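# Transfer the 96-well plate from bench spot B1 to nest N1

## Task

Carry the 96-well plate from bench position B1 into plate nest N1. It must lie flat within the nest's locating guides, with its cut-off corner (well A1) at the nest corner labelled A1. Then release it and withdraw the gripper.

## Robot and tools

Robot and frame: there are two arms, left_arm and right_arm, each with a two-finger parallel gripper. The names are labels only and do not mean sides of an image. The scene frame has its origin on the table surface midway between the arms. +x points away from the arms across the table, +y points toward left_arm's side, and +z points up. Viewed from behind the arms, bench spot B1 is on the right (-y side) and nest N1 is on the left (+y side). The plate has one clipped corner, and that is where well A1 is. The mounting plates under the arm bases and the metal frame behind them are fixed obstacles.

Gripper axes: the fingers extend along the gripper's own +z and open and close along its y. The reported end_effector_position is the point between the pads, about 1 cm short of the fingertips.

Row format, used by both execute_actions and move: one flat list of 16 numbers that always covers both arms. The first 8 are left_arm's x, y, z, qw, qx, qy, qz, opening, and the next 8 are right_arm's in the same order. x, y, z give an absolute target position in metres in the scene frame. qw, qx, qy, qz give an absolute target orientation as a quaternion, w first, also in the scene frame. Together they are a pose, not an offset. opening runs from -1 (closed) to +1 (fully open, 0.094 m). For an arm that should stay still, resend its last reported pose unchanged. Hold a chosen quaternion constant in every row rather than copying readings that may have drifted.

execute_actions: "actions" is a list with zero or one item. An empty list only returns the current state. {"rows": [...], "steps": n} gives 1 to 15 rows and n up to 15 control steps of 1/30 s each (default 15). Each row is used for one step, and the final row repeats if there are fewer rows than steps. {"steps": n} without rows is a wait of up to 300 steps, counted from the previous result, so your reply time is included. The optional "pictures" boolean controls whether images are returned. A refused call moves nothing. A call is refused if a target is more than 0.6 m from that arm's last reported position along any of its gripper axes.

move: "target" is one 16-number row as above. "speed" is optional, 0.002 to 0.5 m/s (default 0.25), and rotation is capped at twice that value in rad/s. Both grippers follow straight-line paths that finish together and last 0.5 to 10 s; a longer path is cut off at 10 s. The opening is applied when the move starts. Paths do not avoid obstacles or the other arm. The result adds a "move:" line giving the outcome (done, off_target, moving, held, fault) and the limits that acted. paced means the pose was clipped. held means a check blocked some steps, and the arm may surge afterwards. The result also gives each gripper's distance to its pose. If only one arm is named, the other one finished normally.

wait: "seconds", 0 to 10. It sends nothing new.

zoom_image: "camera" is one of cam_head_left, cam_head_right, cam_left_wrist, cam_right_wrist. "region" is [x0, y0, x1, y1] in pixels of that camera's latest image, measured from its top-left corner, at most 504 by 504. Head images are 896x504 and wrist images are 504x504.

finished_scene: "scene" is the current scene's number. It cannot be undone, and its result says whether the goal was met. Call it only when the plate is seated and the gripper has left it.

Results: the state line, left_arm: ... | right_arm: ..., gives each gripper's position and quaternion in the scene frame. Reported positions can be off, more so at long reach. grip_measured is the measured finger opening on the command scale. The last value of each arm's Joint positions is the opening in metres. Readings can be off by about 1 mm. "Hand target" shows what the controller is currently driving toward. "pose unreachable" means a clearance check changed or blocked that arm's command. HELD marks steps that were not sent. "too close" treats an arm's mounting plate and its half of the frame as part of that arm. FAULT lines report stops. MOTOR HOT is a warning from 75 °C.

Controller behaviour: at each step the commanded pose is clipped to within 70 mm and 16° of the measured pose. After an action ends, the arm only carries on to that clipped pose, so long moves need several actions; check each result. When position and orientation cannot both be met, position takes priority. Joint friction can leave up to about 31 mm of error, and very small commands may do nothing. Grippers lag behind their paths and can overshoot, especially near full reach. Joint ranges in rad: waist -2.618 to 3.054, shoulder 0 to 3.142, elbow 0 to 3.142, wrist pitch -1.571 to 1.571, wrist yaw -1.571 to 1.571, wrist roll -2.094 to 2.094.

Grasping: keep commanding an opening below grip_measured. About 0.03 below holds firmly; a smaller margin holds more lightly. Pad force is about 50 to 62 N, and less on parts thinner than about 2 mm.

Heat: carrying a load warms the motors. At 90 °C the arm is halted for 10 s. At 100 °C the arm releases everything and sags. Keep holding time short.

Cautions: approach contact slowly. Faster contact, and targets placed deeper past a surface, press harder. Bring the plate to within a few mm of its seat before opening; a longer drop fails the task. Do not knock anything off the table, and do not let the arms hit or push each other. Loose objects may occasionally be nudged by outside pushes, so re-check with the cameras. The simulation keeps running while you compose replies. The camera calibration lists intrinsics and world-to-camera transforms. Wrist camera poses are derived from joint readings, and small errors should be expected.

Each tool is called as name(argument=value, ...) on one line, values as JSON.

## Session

execute_actions(actions=[])

Scene clock: 0.00 s of 13200.00 s.
left_arm: end_effector_position=(+0.0751, -0.1956, +0.2147) grip_measured=+1.000 end_effector_quat_wxyz=(+0.044, -0.139, +0.752, -0.643) | right_arm: end_effector_position=(+0.1934, -0.4173, +0.1903) grip_measured=+1.000 end_effector_quat_wxyz=(+0.007, +0.357, +0.930, +0.086)
Joint positions: left_arm=[-1.345  2.302  0.974  1.294 -0.264 -1.2    0.094] | right_arm=[-0.892  0.701  0.606 -1.124 -0.483 -0.017  0.094]
Joint velocities: left_arm=[-0.012 -0.002 -0.007 -0.051 -0.022 -0.022  0.   ] | right_arm=[-0.007  0.007  0.007 -0.037  0.051  0.007  0.   ]
Motor temperatures (°C, as the motors report them): left_arm=[20 23 23 19 21 19] | right_arm=[18 27 21 21 17 19]
Hand target (left_arm): +0.075, -0.196, +0.215; +0.044, -0.139, +0.752, -0.643
Hand target (right_arm): +0.193, -0.417, +0.190; +0.007, +0.357, +0.930, +0.086
camera_calibration (this result's frames):
cam_left_wrist: T_world_to_cam=[[0.126192, -0.162819, 0.978553, -0.258401], [-0.79512, 0.573248, 0.197918, 0.133967], [-0.593178, -0.803042, -0.0571212, 0.0171177], [0, 0, 0, 1]] pos_world=[0.149282, -0.105123, 0.227322]
cam_right_wrist: T_world_to_cam=[[-0.569657, -0.808659, -0.146836, -0.198971], [-0.581503, 0.270307, 0.767325, 0.0723533], [-0.580814, 0.522498, -0.62422, 0.541706], [0, 0, 0, 1]] pos_world=[0.243359, -0.463497, 0.253409]

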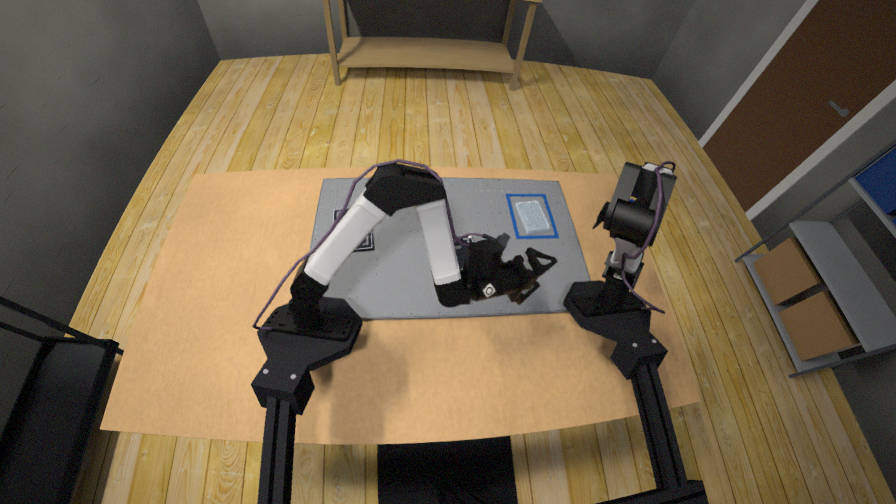

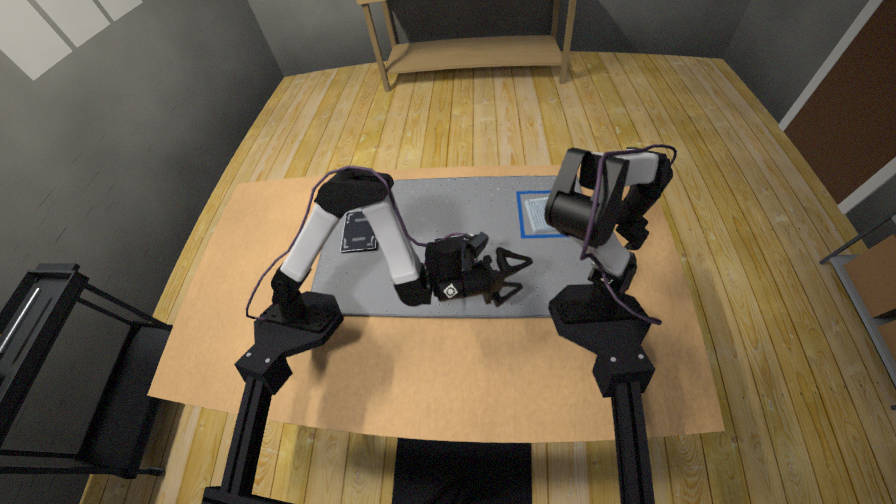

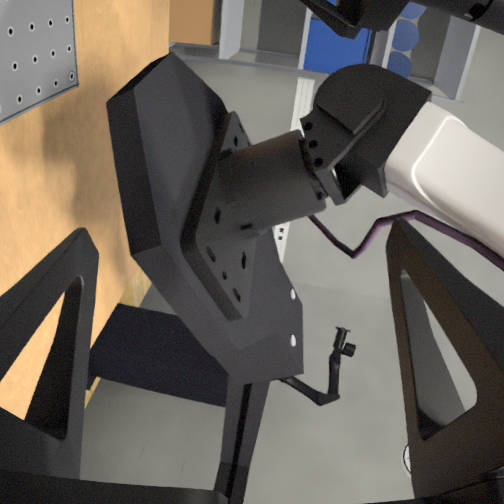

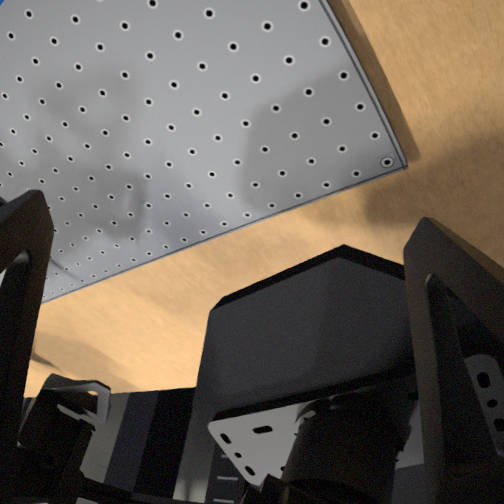

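Clear the left arm first.

move(target=[0.25,0.25,0.25,0,0,1,0,1, 0.1934,-0.4173,0.1903,0.007,0.357,0.93,0.086,1], speed=0.2)

move(target=[0.30,0.45,0.25,0,0,1,0,1, 0.42,-0.29,0.14,0,0,1,0,1], speed=0.2)

zoom_image(camera="cam_head_left", region=[320, 180, 580, 290])

Scene clock: 6.87 s of 13200.00 s.
left_arm: end_effector_position=(+0.2530, +0.2461, +0.2491) grip_measured=+1.000 end_effector_quat_wxyz=(-0.002, -0.014, +1.000, -0.008) | right_arm: end_effector_position=(+0.1934, -0.4173, +0.1903) grip_measured=+1.000 end_effector_quat_wxyz=(+0.007, +0.357, +0.930, +0.086)
Joint positions: left_arm=[-0.54   1.063  1.112 -1.22  -0.319 -0.685  0.094] | right_arm=[-0.892  0.701  0.606 -1.124 -0.483 -0.017  0.094]
Joint velocities: left_arm=[ 0.007  0.012 -0.007  0.022  0.022 -0.022  0.   ] | right_arm=[ 0.002  0.002  0.002 -0.037 -0.007 -0.066  0.   ]
Motor temperatures (°C, as the motors report them): left_arm=[20 24 24 20 21 19] | right_arm=[18 27 22 21 17 19]
Hand target (left_arm): +0.256, +0.250, +0.252; -0.000, -0.012, +1.000, -0.002
Hand target (right_arm): +0.193, -0.417, +0.190; +0.007, +0.357, +0.930, +0.086
Off the commanded pose (left_arm): 0.005 m, 2 deg.
Off the commanded pose (right_arm): 0.000 m, 0 deg.
move: done
camera_calibration (this result's frames):
cam_left_wrist: T_world_to_cam=[[-0.00488174, -0.999979, -0.00414485, 0.241429], [-0.627705, -0.000162274, 0.778451, -0.0304121], [-0.778436, 0.00640194, -0.627691, 0.469155], [0, 0, 0, 1]] pos_world=[0.347296, 0.238416, 0.319159]
cam_right_wrist: T_world_to_cam=[[-0.569657, -0.808659, -0.146836, -0.198971], [-0.581503, 0.270307, 0.767325, 0.0723533], [-0.580814, 0.522498, -0.62422, 0.541706], [0, 0, 0, 1]] pos_world=[0.243359, -0.463497, 0.253409]

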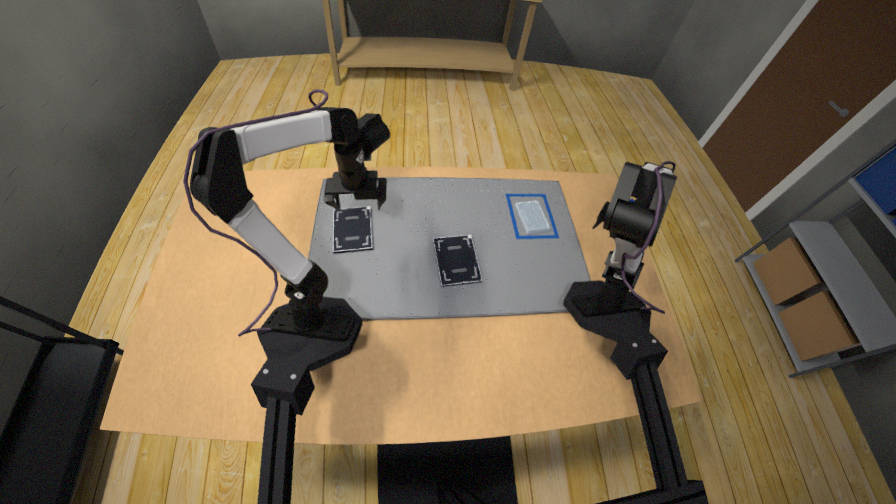

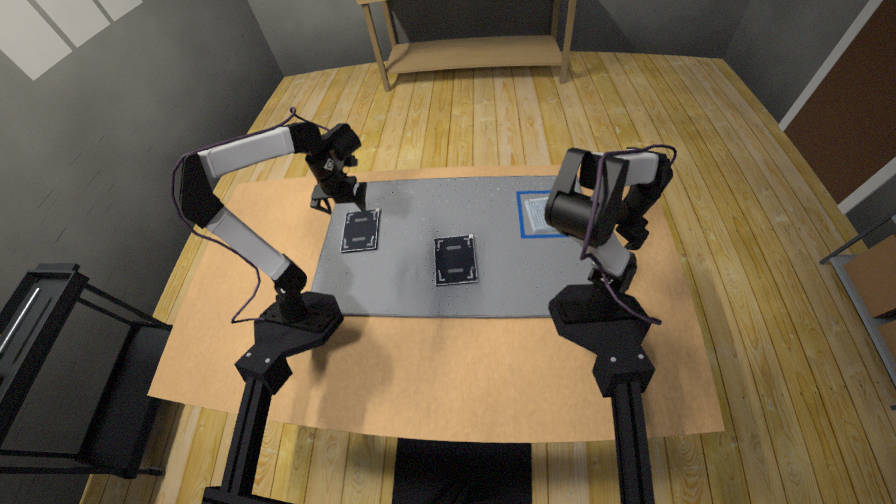

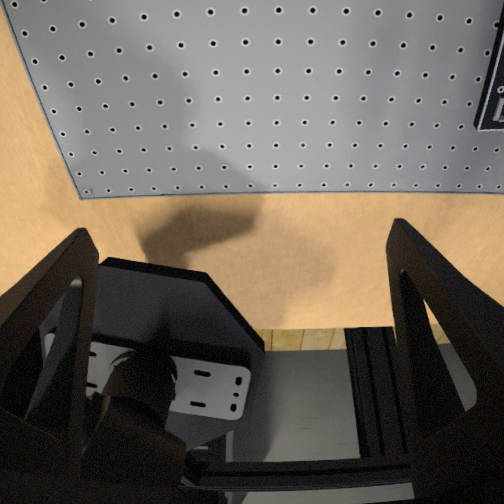

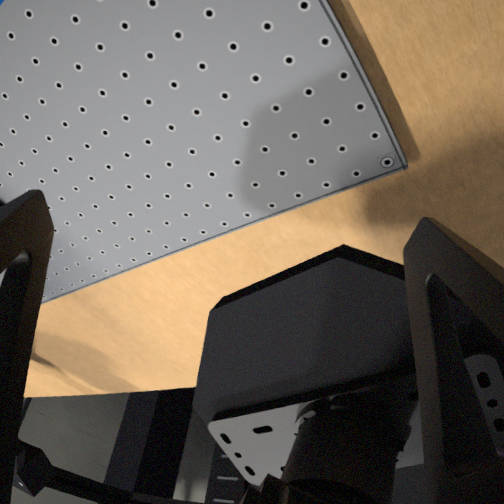

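Scene clock: 9.33 s of 13200.00 s.
left_arm: end_effector_position=(+0.2977, +0.4470, +0.2468) grip_measured=+1.000 end_effector_quat_wxyz=(-0.001, -0.006, +1.000, -0.006) | right_arm: end_effector_position=(+0.4201, -0.2946, +0.1432) grip_measured=+1.000 end_effector_quat_wxyz=(+0.011, +0.005, +1.000, -0.002)
Joint positions: left_arm=[ 0.708  1.159  1.241 -1.207  0.252  0.456  0.094] | right_arm=[ 0.181  1.567  1.352 -0.856  0.19   0.24   0.094]
Joint velocities: left_arm=[ 0.007  0.012  0.002 -0.051 -0.037  0.081  0.   ] | right_arm=[ 0.007  0.002  0.002 -0.022  0.022  0.007  0.   ]
Motor temperatures (°C, as the motors report them): left_arm=[20 24 24 20 21 19] | right_arm=[18 27 22 21 17 19]
Hand target (left_arm): +0.303, +0.450, +0.249; +0.006, -0.003, +1.000, -0.006
Hand target (right_arm): +0.419, -0.292, +0.138; +0.000, -0.004, +1.000, -0.008
Off the commanded pose (left_arm): 0.005 m, 1 deg.
Off the commanded pose (right_arm): 0.006 m, 1 deg.
move: done
camera_calibration (this result's frames):
cam_left_wrist: T_world_to_cam=[[-0.0215998, -0.999734, -0.00808713, 0.448374], [-0.62927, 0.00730909, 0.777153, -0.00310663], [-0.776887, 0.0218753, -0.62926, 0.494213], [0, 0, 0, 1]] pos_world=[0.391678, 0.437466, 0.317029]
cam_right_wrist: T_world_to_cam=[[0.109734, -0.993516, 0.0297403, -0.342712], [-0.666996, -0.0514198, 0.743285, 0.15174], [-0.736936, -0.1014, -0.668314, 0.467934], [0, 0, 0, 1]] pos_world=[0.483654, -0.285239, 0.210133]

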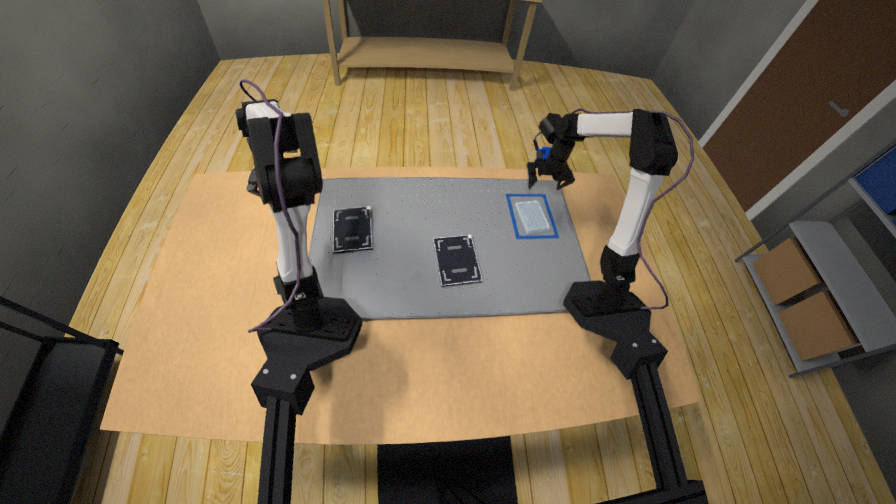

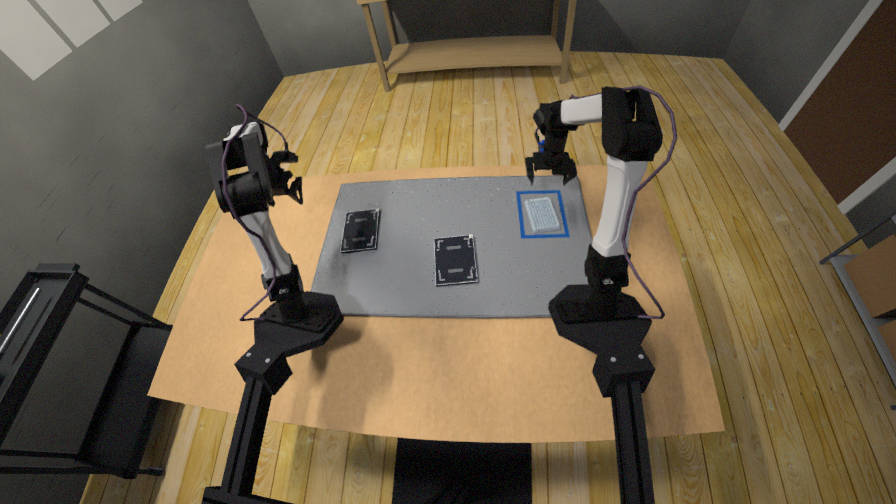

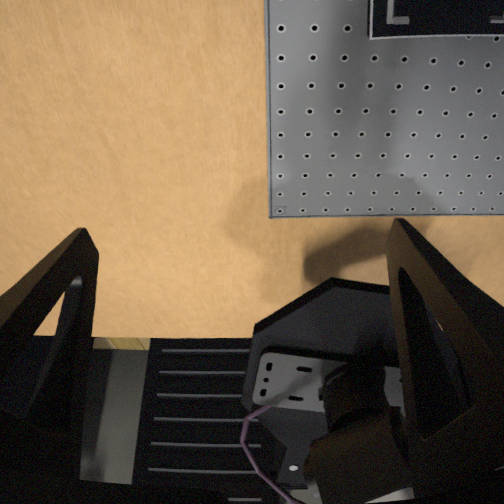

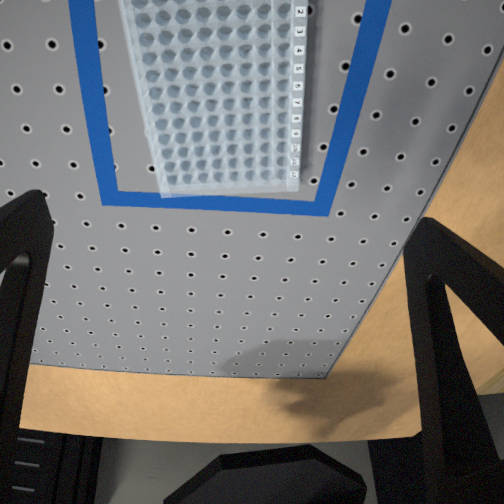

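Region (320, 180, 580, 290) of cam_head_left's 896x504 image, scaled by 1.938, with more detail than that image has; it fills the top 213 rows of this view, and the rest is white.

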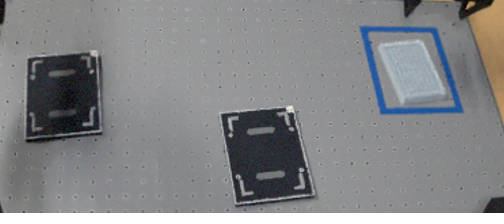

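move(target=[0.30,0.45,0.25,0,0,1,0,1, 0.382,-0.297,0.048,0,-0.02,1,0,1], speed=0.08)

Scene clock: 14.33 s of 13200.00 s.
left_arm: end_effector_position=(+0.2977, +0.4471, +0.2468) grip_measured=+1.000 end_effector_quat_wxyz=(-0.001, -0.004, +1.000, -0.006) | right_arm: end_effector_position=(+0.3926, -0.2939, +0.0633) grip_measured=+1.000 end_effector_quat_wxyz=(+0.021, -0.018, +1.000, +0.002)
Joint positions: left_arm=[ 0.708  1.159  1.241 -1.207  0.251  0.459  0.094] | right_arm=[ 0.155  1.646  1.089 -0.488  0.173  0.166  0.094]
Joint velocities: left_arm=[ 0.017  0.002 -0.002 -0.081 -0.022 -0.022  0.   ] | right_arm=[-0.027  0.002  0.027 -0.022 -0.066 -0.022  0.   ]
Motor temperatures (°C, as the motors report them): left_arm=[20 24 25 20 21 19] | right_arm=[18 28 23 21 17 19]
Hand target (left_arm): +0.300, +0.450, +0.250; +0.000, -0.000, +1.000, -0.000
Hand target (right_arm): +0.380, -0.298, +0.050; -0.000, -0.020, +1.000, +0.000
Off the commanded pose (left_arm): 0.005 m, 1 deg.
Off the commanded pose (right_arm): 0.019 m, 2 deg.
After step 90, 0.17 s passed at rest.
move: off_target (right_arm)
camera_calibration (this result's frames):
cam_left_wrist: T_world_to_cam=[[-0.0246543, -0.999661, -0.00841898, 0.44939], [-0.629141, 0.00897048, 0.77724, -0.0039278], [-0.7769, 0.024459, -0.629148, 0.49301], [0, 0, 0, 1]] pos_world=[0.391628, 0.437214, 0.317012]
cam_right_wrist: T_world_to_cam=[[0.156035, -0.987445, 0.0246078, -0.352685], [-0.678603, -0.0890624, 0.729086, 0.18725], [-0.71774, -0.130462, -0.68398, 0.379236], [0, 0, 0, 1]] pos_world=[0.454293, -0.282105, 0.131547]

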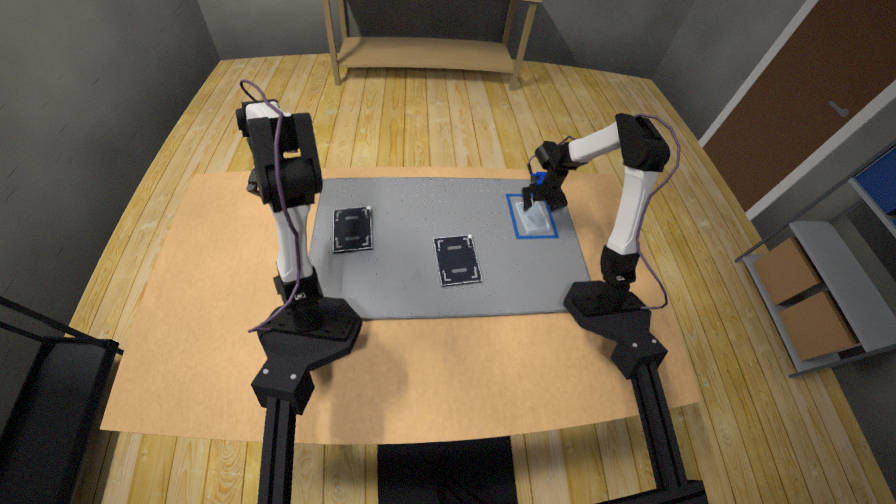

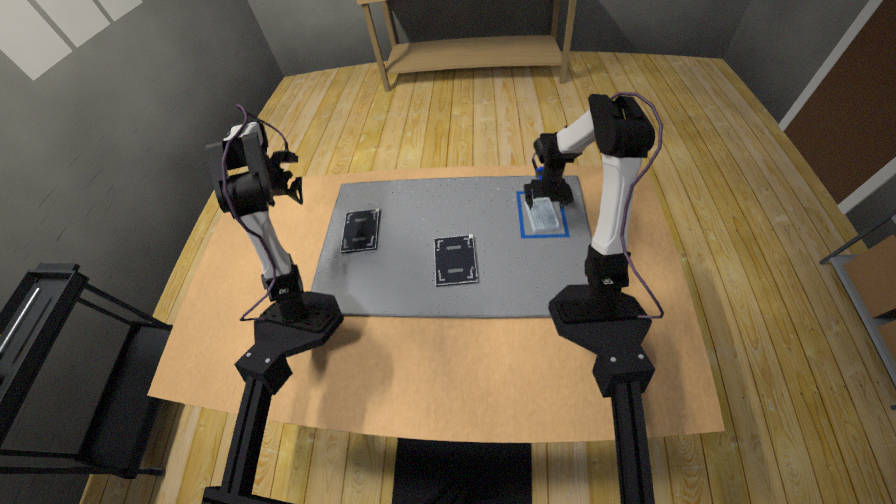

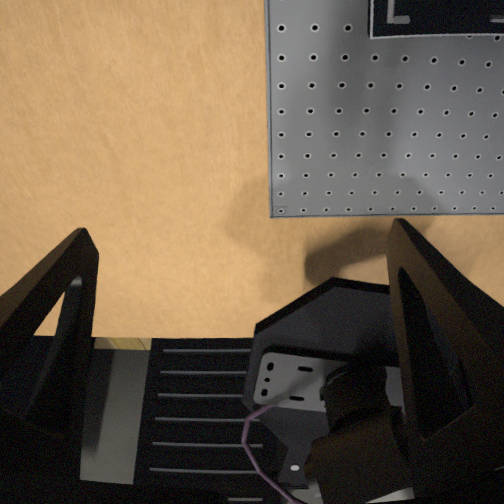

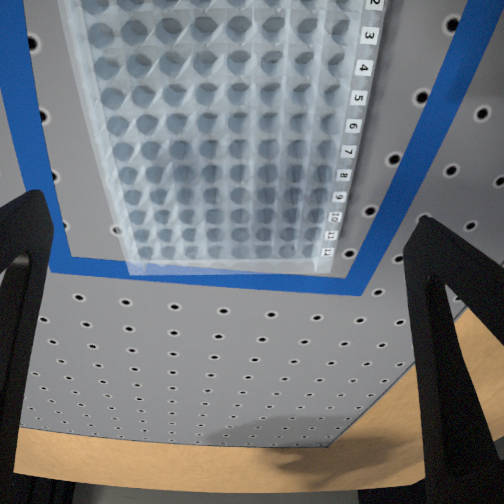

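move(target=[0.30,0.45,0.25,0,0,1,0,1, 0.374,-0.300,0.03,0,0.01,1,0,1], speed=0.03)

Scene clock: 18.97 s of 13200.00 s.
left_arm: end_effector_position=(+0.2977, +0.4472, +0.2468) grip_measured=+1.000 end_effector_quat_wxyz=(-0.001, -0.004, +1.000, -0.006) | right_arm: end_effector_position=(+0.3879, -0.2963, +0.0453) grip_measured=+1.000 end_effector_quat_wxyz=(+0.022, +0.005, +1.000, +0.002)
Joint positions: left_arm=[ 0.708  1.159  1.241 -1.207  0.251  0.46   0.094] | right_arm=[ 0.142  1.682  1.051 -0.409  0.168  0.201  0.094]
Joint velocities: left_arm=[-0.012 -0.007 -0.007  0.051  0.007  0.051  0.   ] | right_arm=[ 0.007 -0.022  0.002  0.051 -0.051  0.007  0.   ]
Motor temperatures (°C, as the motors report them): left_arm=[20 24 26 19 21 19] | right_arm=[18 29 23 21 17 19]
Hand target (left_arm): +0.300, +0.450, +0.250; +0.000, +0.000, +1.000, +0.000
Hand target (right_arm): +0.373, -0.300, +0.032; -0.000, +0.010, +1.000, -0.000
Off the commanded pose (left_arm): 0.005 m, 1 deg.
Off the commanded pose (right_arm): 0.021 m, 3 deg.
After step 90, 0.07 s passed at rest.
move: off_target (right_arm)
camera_calibration (this result's frames):
cam_left_wrist: T_world_to_cam=[[-0.0250398, -0.999648, -0.00875447, 0.44964], [-0.629007, 0.00894807, 0.777348, -0.00400286], [-0.776996, 0.0249712, -0.62901, 0.49275], [0, 0, 0, 1]] pos_world=[0.391606, 0.437213, 0.316993]
cam_right_wrist: T_world_to_cam=[[0.109857, -0.993658, 0.0239933, -0.33783], [-0.683969, -0.0580589, 0.727197, 0.20832], [-0.721192, -0.0962981, -0.686009, 0.3748], [0, 0, 0, 1]] pos_world=[0.4499, -0.2875, 0.113733]

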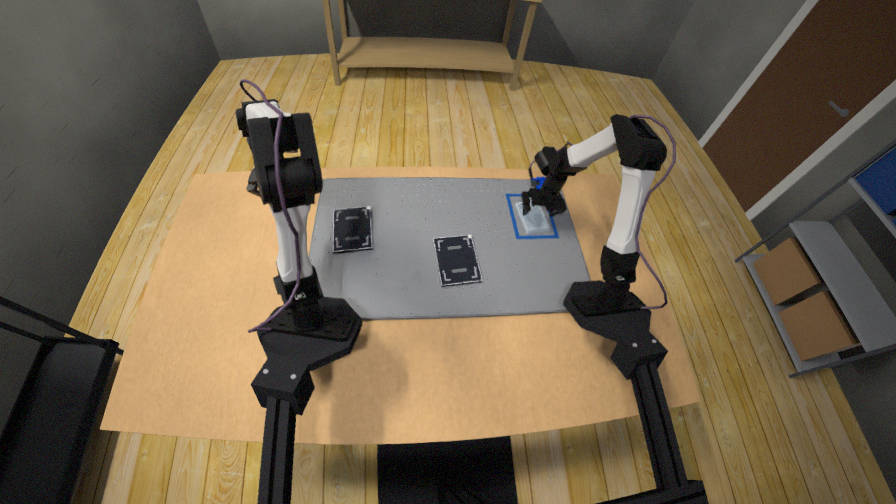

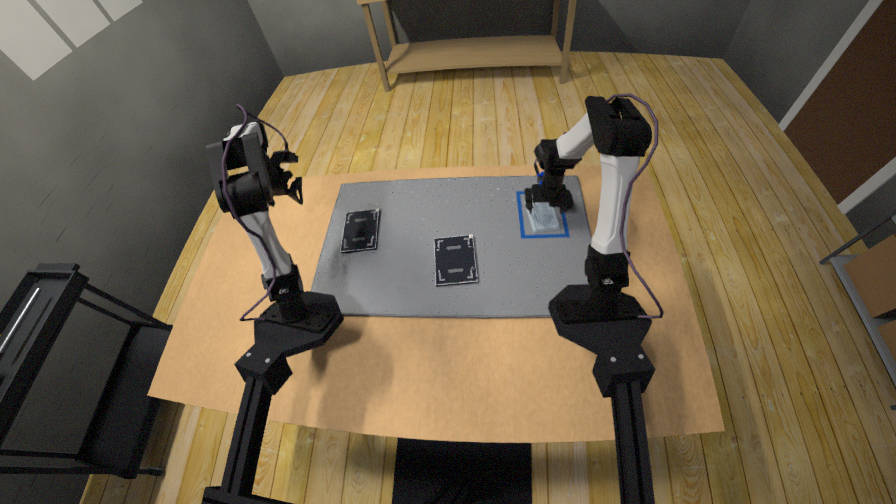

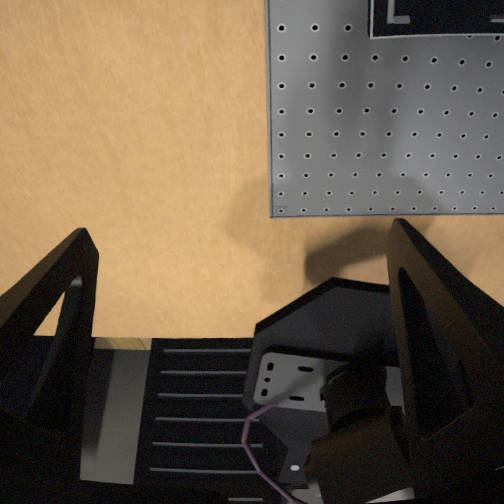

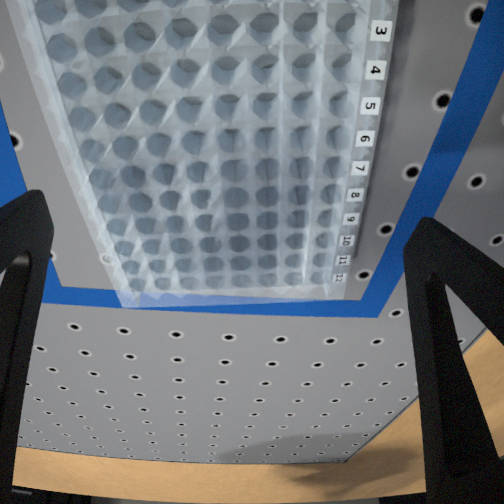

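move(target=[0.30,0.45,0.25,0,0,1,0,1, 0.388,-0.300,0.03,0,-0.045,0.999,0,1], speed=0.03)

Scene clock: 22.67 s of 13200.00 s.
left_arm: end_effector_position=(+0.2977, +0.4472, +0.2468) grip_measured=+1.000 end_effector_quat_wxyz=(-0.001, -0.004, +1.000, -0.006) | right_arm: end_effector_position=(+0.3892, -0.2973, +0.0377) grip_measured=+1.000 end_effector_quat_wxyz=(+0.014, -0.044, +0.999, +0.000)
Joint positions: left_arm=[ 0.708  1.159  1.241 -1.207  0.251  0.46   0.094] | right_arm=[ 0.134  1.717  1.074 -0.414  0.163  0.099  0.094]
Joint velocities: left_arm=[-0.002 -0.017 -0.012 -0.007 -0.007  0.051  0.   ] | right_arm=[ 0.007 -0.007 -0.007  0.007 -0.081 -0.007  0.   ]
Motor temperatures (°C, as the motors report them): left_arm=[20 24 26 19 21 19] | right_arm=[18 30 23 21 17 19]
Hand target (left_arm): +0.300, +0.450, +0.250; +0.000, -0.000, +1.000, +0.000
Hand target (right_arm): +0.388, -0.300, +0.030; +0.000, -0.045, +0.999, +0.000
Off the commanded pose (left_arm): 0.005 m, 1 deg.
Off the commanded pose (right_arm): 0.008 m, 2 deg.
move: done
camera_calibration (this result's frames):
cam_left_wrist: T_world_to_cam=[[-0.0250398, -0.999648, -0.00875447, 0.44964], [-0.629007, 0.00894807, 0.777348, -0.00400286], [-0.776996, 0.0249712, -0.62901, 0.49275], [0, 0, 0, 1]] pos_world=[0.391606, 0.437213, 0.316993]
cam_right_wrist: T_world_to_cam=[[0.206903, -0.977981, 0.0272686, -0.371923], [-0.662913, -0.119639, 0.739076, 0.187701], [-0.71954, -0.170993, -0.67307, 0.347107], [0, 0, 0, 1]] pos_world=[0.451139, -0.281925, 0.105044]

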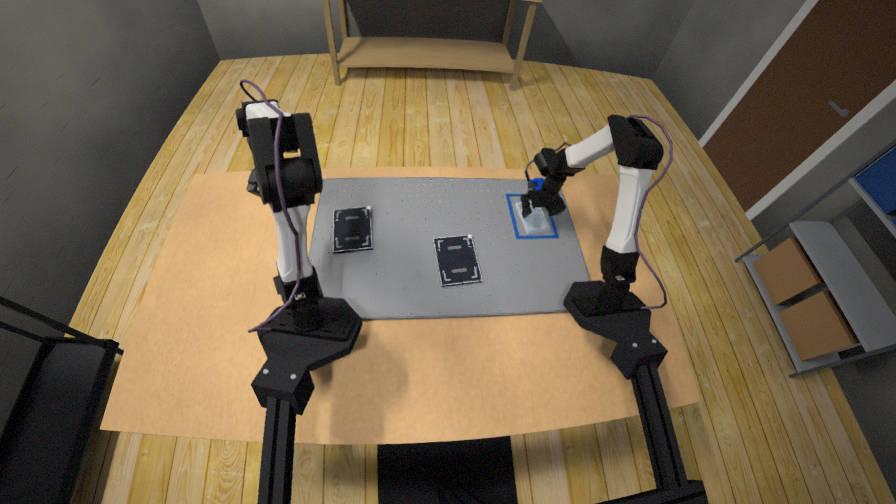

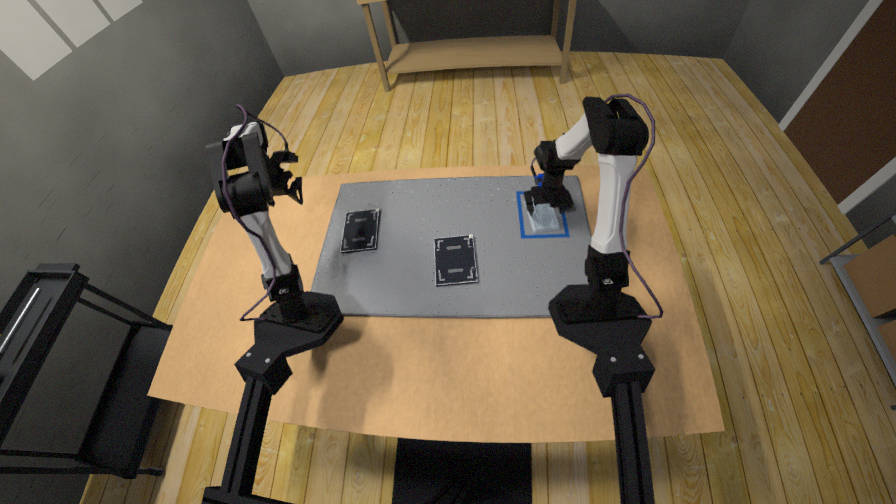

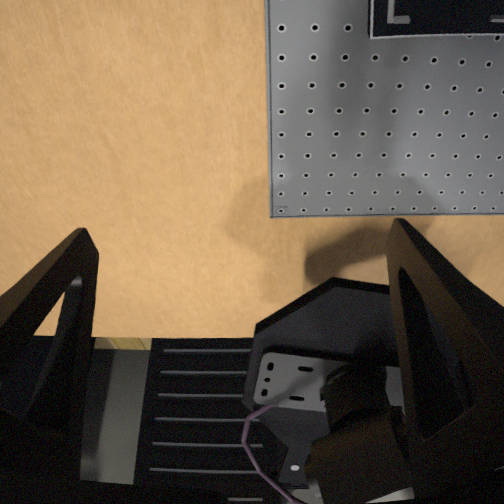

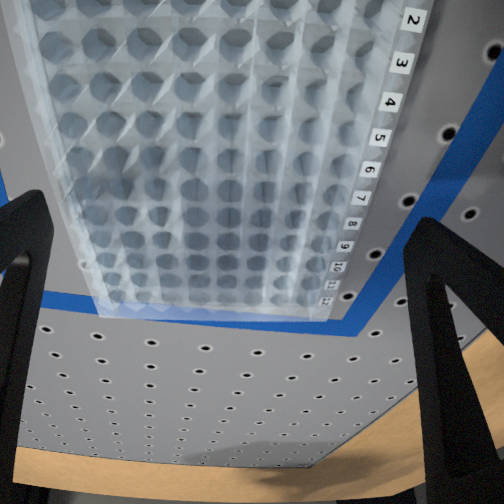

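move(target=[0.30,0.45,0.25,0,0,1,0,1, 0.392,-0.286,0.034,0,-0.045,0.999,0,1], speed=0.02)

Scene clock: 25.13 s of 13200.00 s.
left_arm: end_effector_position=(+0.2977, +0.4472, +0.2468) grip_measured=+1.000 end_effector_quat_wxyz=(-0.001, -0.004, +1.000, -0.006) | right_arm: end_effector_position=(+0.3979, -0.2891, +0.0443) grip_measured=+1.000 end_effector_quat_wxyz=(+0.020, -0.042, +0.999, +0.005)
Joint positions: left_arm=[ 0.708  1.159  1.241 -1.207  0.251  0.46   0.094] | right_arm=[ 0.152  1.718  1.111 -0.439  0.163  0.117  0.094]
Joint velocities: left_arm=[-0.017 -0.012  0.002 -0.051  0.037 -0.007  0.   ] | right_arm=[-0.007  0.046 -0.012 -0.066 -0.081  0.051  0.   ]
Motor temperatures (°C, as the motors report them): left_arm=[20 25 26 19 21 19] | right_arm=[18 30 23 21 17 19]
Hand target (left_arm): +0.300, +0.450, +0.250; +0.000, -0.000, +1.000, +0.000
Hand target (right_arm): +0.392, -0.286, +0.034; +0.001, -0.045, +0.999, -0.000
Off the commanded pose (left_arm): 0.005 m, 1 deg.
Off the commanded pose (right_arm): 0.012 m, 2 deg.
move: off_target (right_arm)
camera_calibration (this result's frames):
cam_left_wrist: T_world_to_cam=[[-0.0250398, -0.999648, -0.00875447, 0.44964], [-0.629007, 0.00894807, 0.777348, -0.00400286], [-0.776996, 0.0249712, -0.62901, 0.49275], [0, 0, 0, 1]] pos_world=[0.391606, 0.437213, 0.316993]
cam_right_wrist: T_world_to_cam=[[0.202404, -0.979126, 0.0185702, -0.364094], [-0.671568, -0.124974, 0.730327, 0.191867], [-0.712762, -0.160292, -0.682845, 0.360081], [0, 0, 0, 1]] pos_world=[0.459198, -0.274797, 0.112515]

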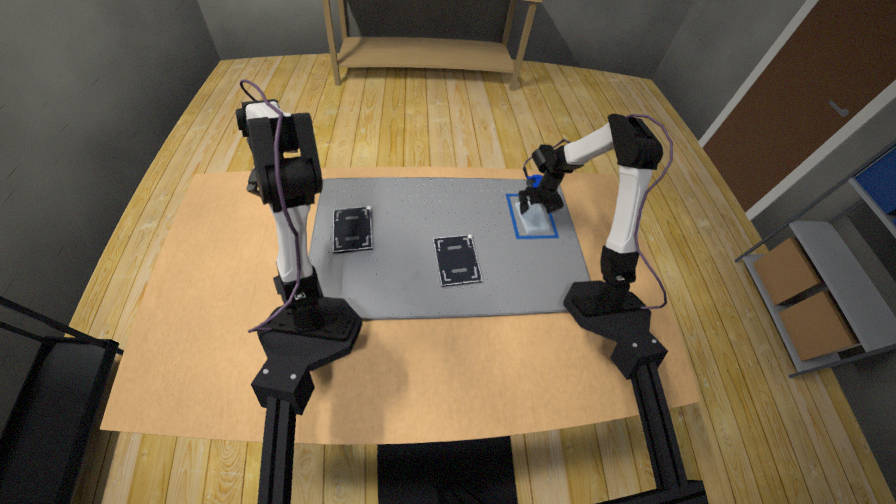

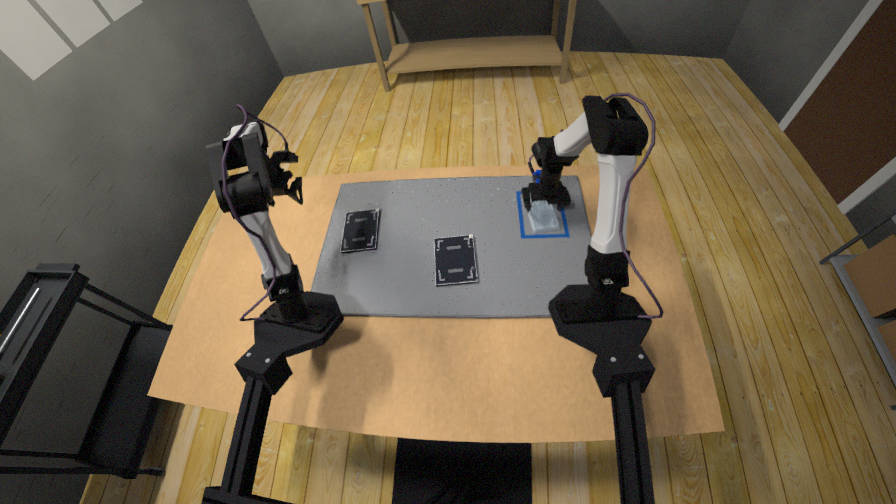

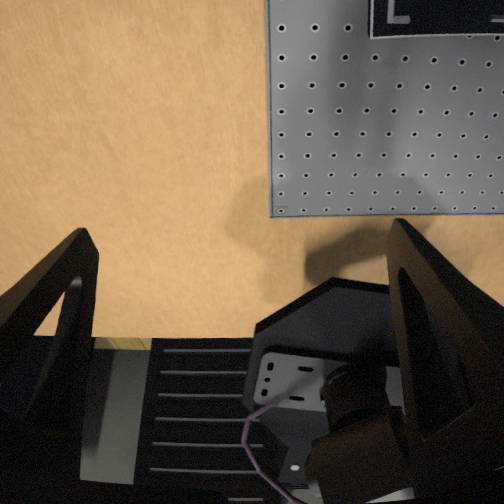

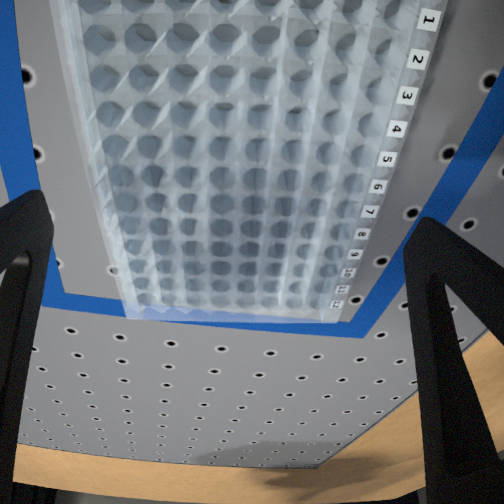

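move(target=[0.30,0.45,0.25,0,0,1,0,1,0.385,-0.297,0.006,0,-0.045,0.999,0,1], speed=0.03)

Scene clock: 39.37 s of 13200.00 s.
left_arm: end_effector_position=(+0.2977, +0.4472, +0.2468) grip_measured=+1.000 end_effector_quat_wxyz=(-0.001, -0.004, +1.000, -0.006) | right_arm: end_effector_position=(+0.4023, -0.2925, +0.0227) grip_measured=+1.000 end_effector_quat_wxyz=(+0.025, -0.042, +0.999, +0.002)
Joint positions: left_arm=[ 0.708  1.159  1.241 -1.207  0.251  0.46   0.094] | right_arm=[ 0.133  1.783  1.111 -0.361  0.163  0.098  0.094]
Joint velocities: left_arm=[-0.007  0.007 -0.007  0.022 -0.022 -0.022  0.   ] | right_arm=[-0.012 -0.007  0.002  0.022 -0.066  0.037  0.   ]
Motor temperatures (°C, as the motors report them): left_arm=[20 25 28 19 21 19] | right_arm=[18 33 24 21 17 19]
Hand target (left_arm): +0.300, +0.450, +0.250; +0.000, -0.000, +1.000, +0.000
Hand target (right_arm): +0.384, -0.297, +0.008; -0.000, -0.045, +0.999, +0.000
Off the commanded pose (left_arm): 0.005 m, 1 deg.
Off the commanded pose (right_arm): 0.024 m, 3 deg.
After step 90, 9.77 s passed at rest.
move: off_target (right_arm)
camera_calibration (this result's frames):
cam_left_wrist: T_world_to_cam=[[-0.0250398, -0.999648, -0.00875447, 0.44964], [-0.629007, 0.00894807, 0.777348, -0.00400286], [-0.776996, 0.0249712, -0.62901, 0.49275], [0, 0, 0, 1]] pos_world=[0.391606, 0.437213, 0.316993]
cam_right_wrist: T_world_to_cam=[[0.203023, -0.978784, 0.0276457, -0.368282], [-0.680267, -0.120684, 0.722961, 0.215117], [-0.704286, -0.165584, -0.690335, 0.34309], [0, 0, 0, 1]] pos_world=[0.462741, -0.277697, 0.0915071]

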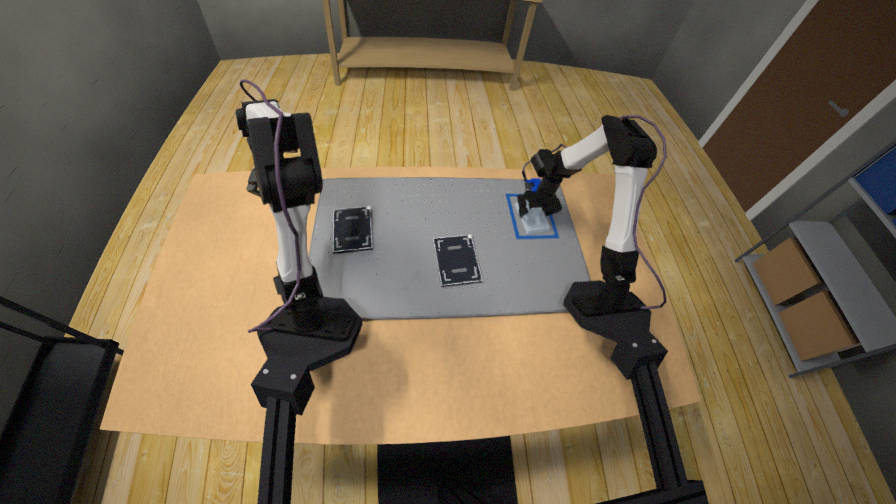

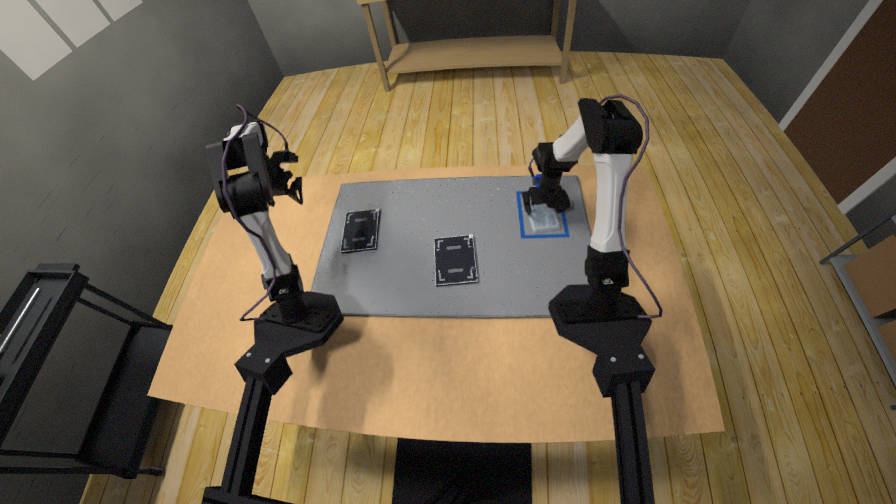

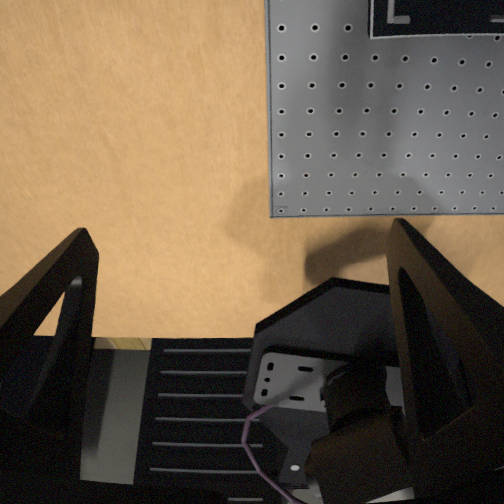

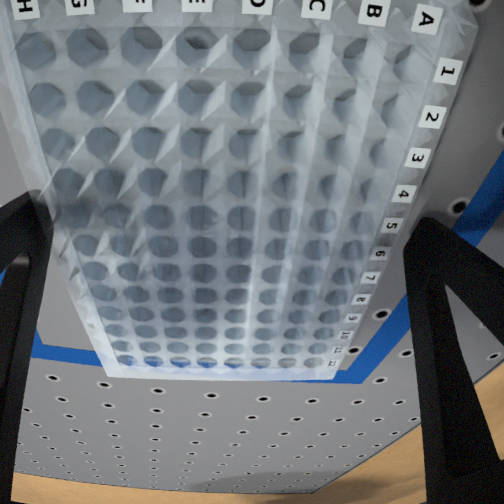

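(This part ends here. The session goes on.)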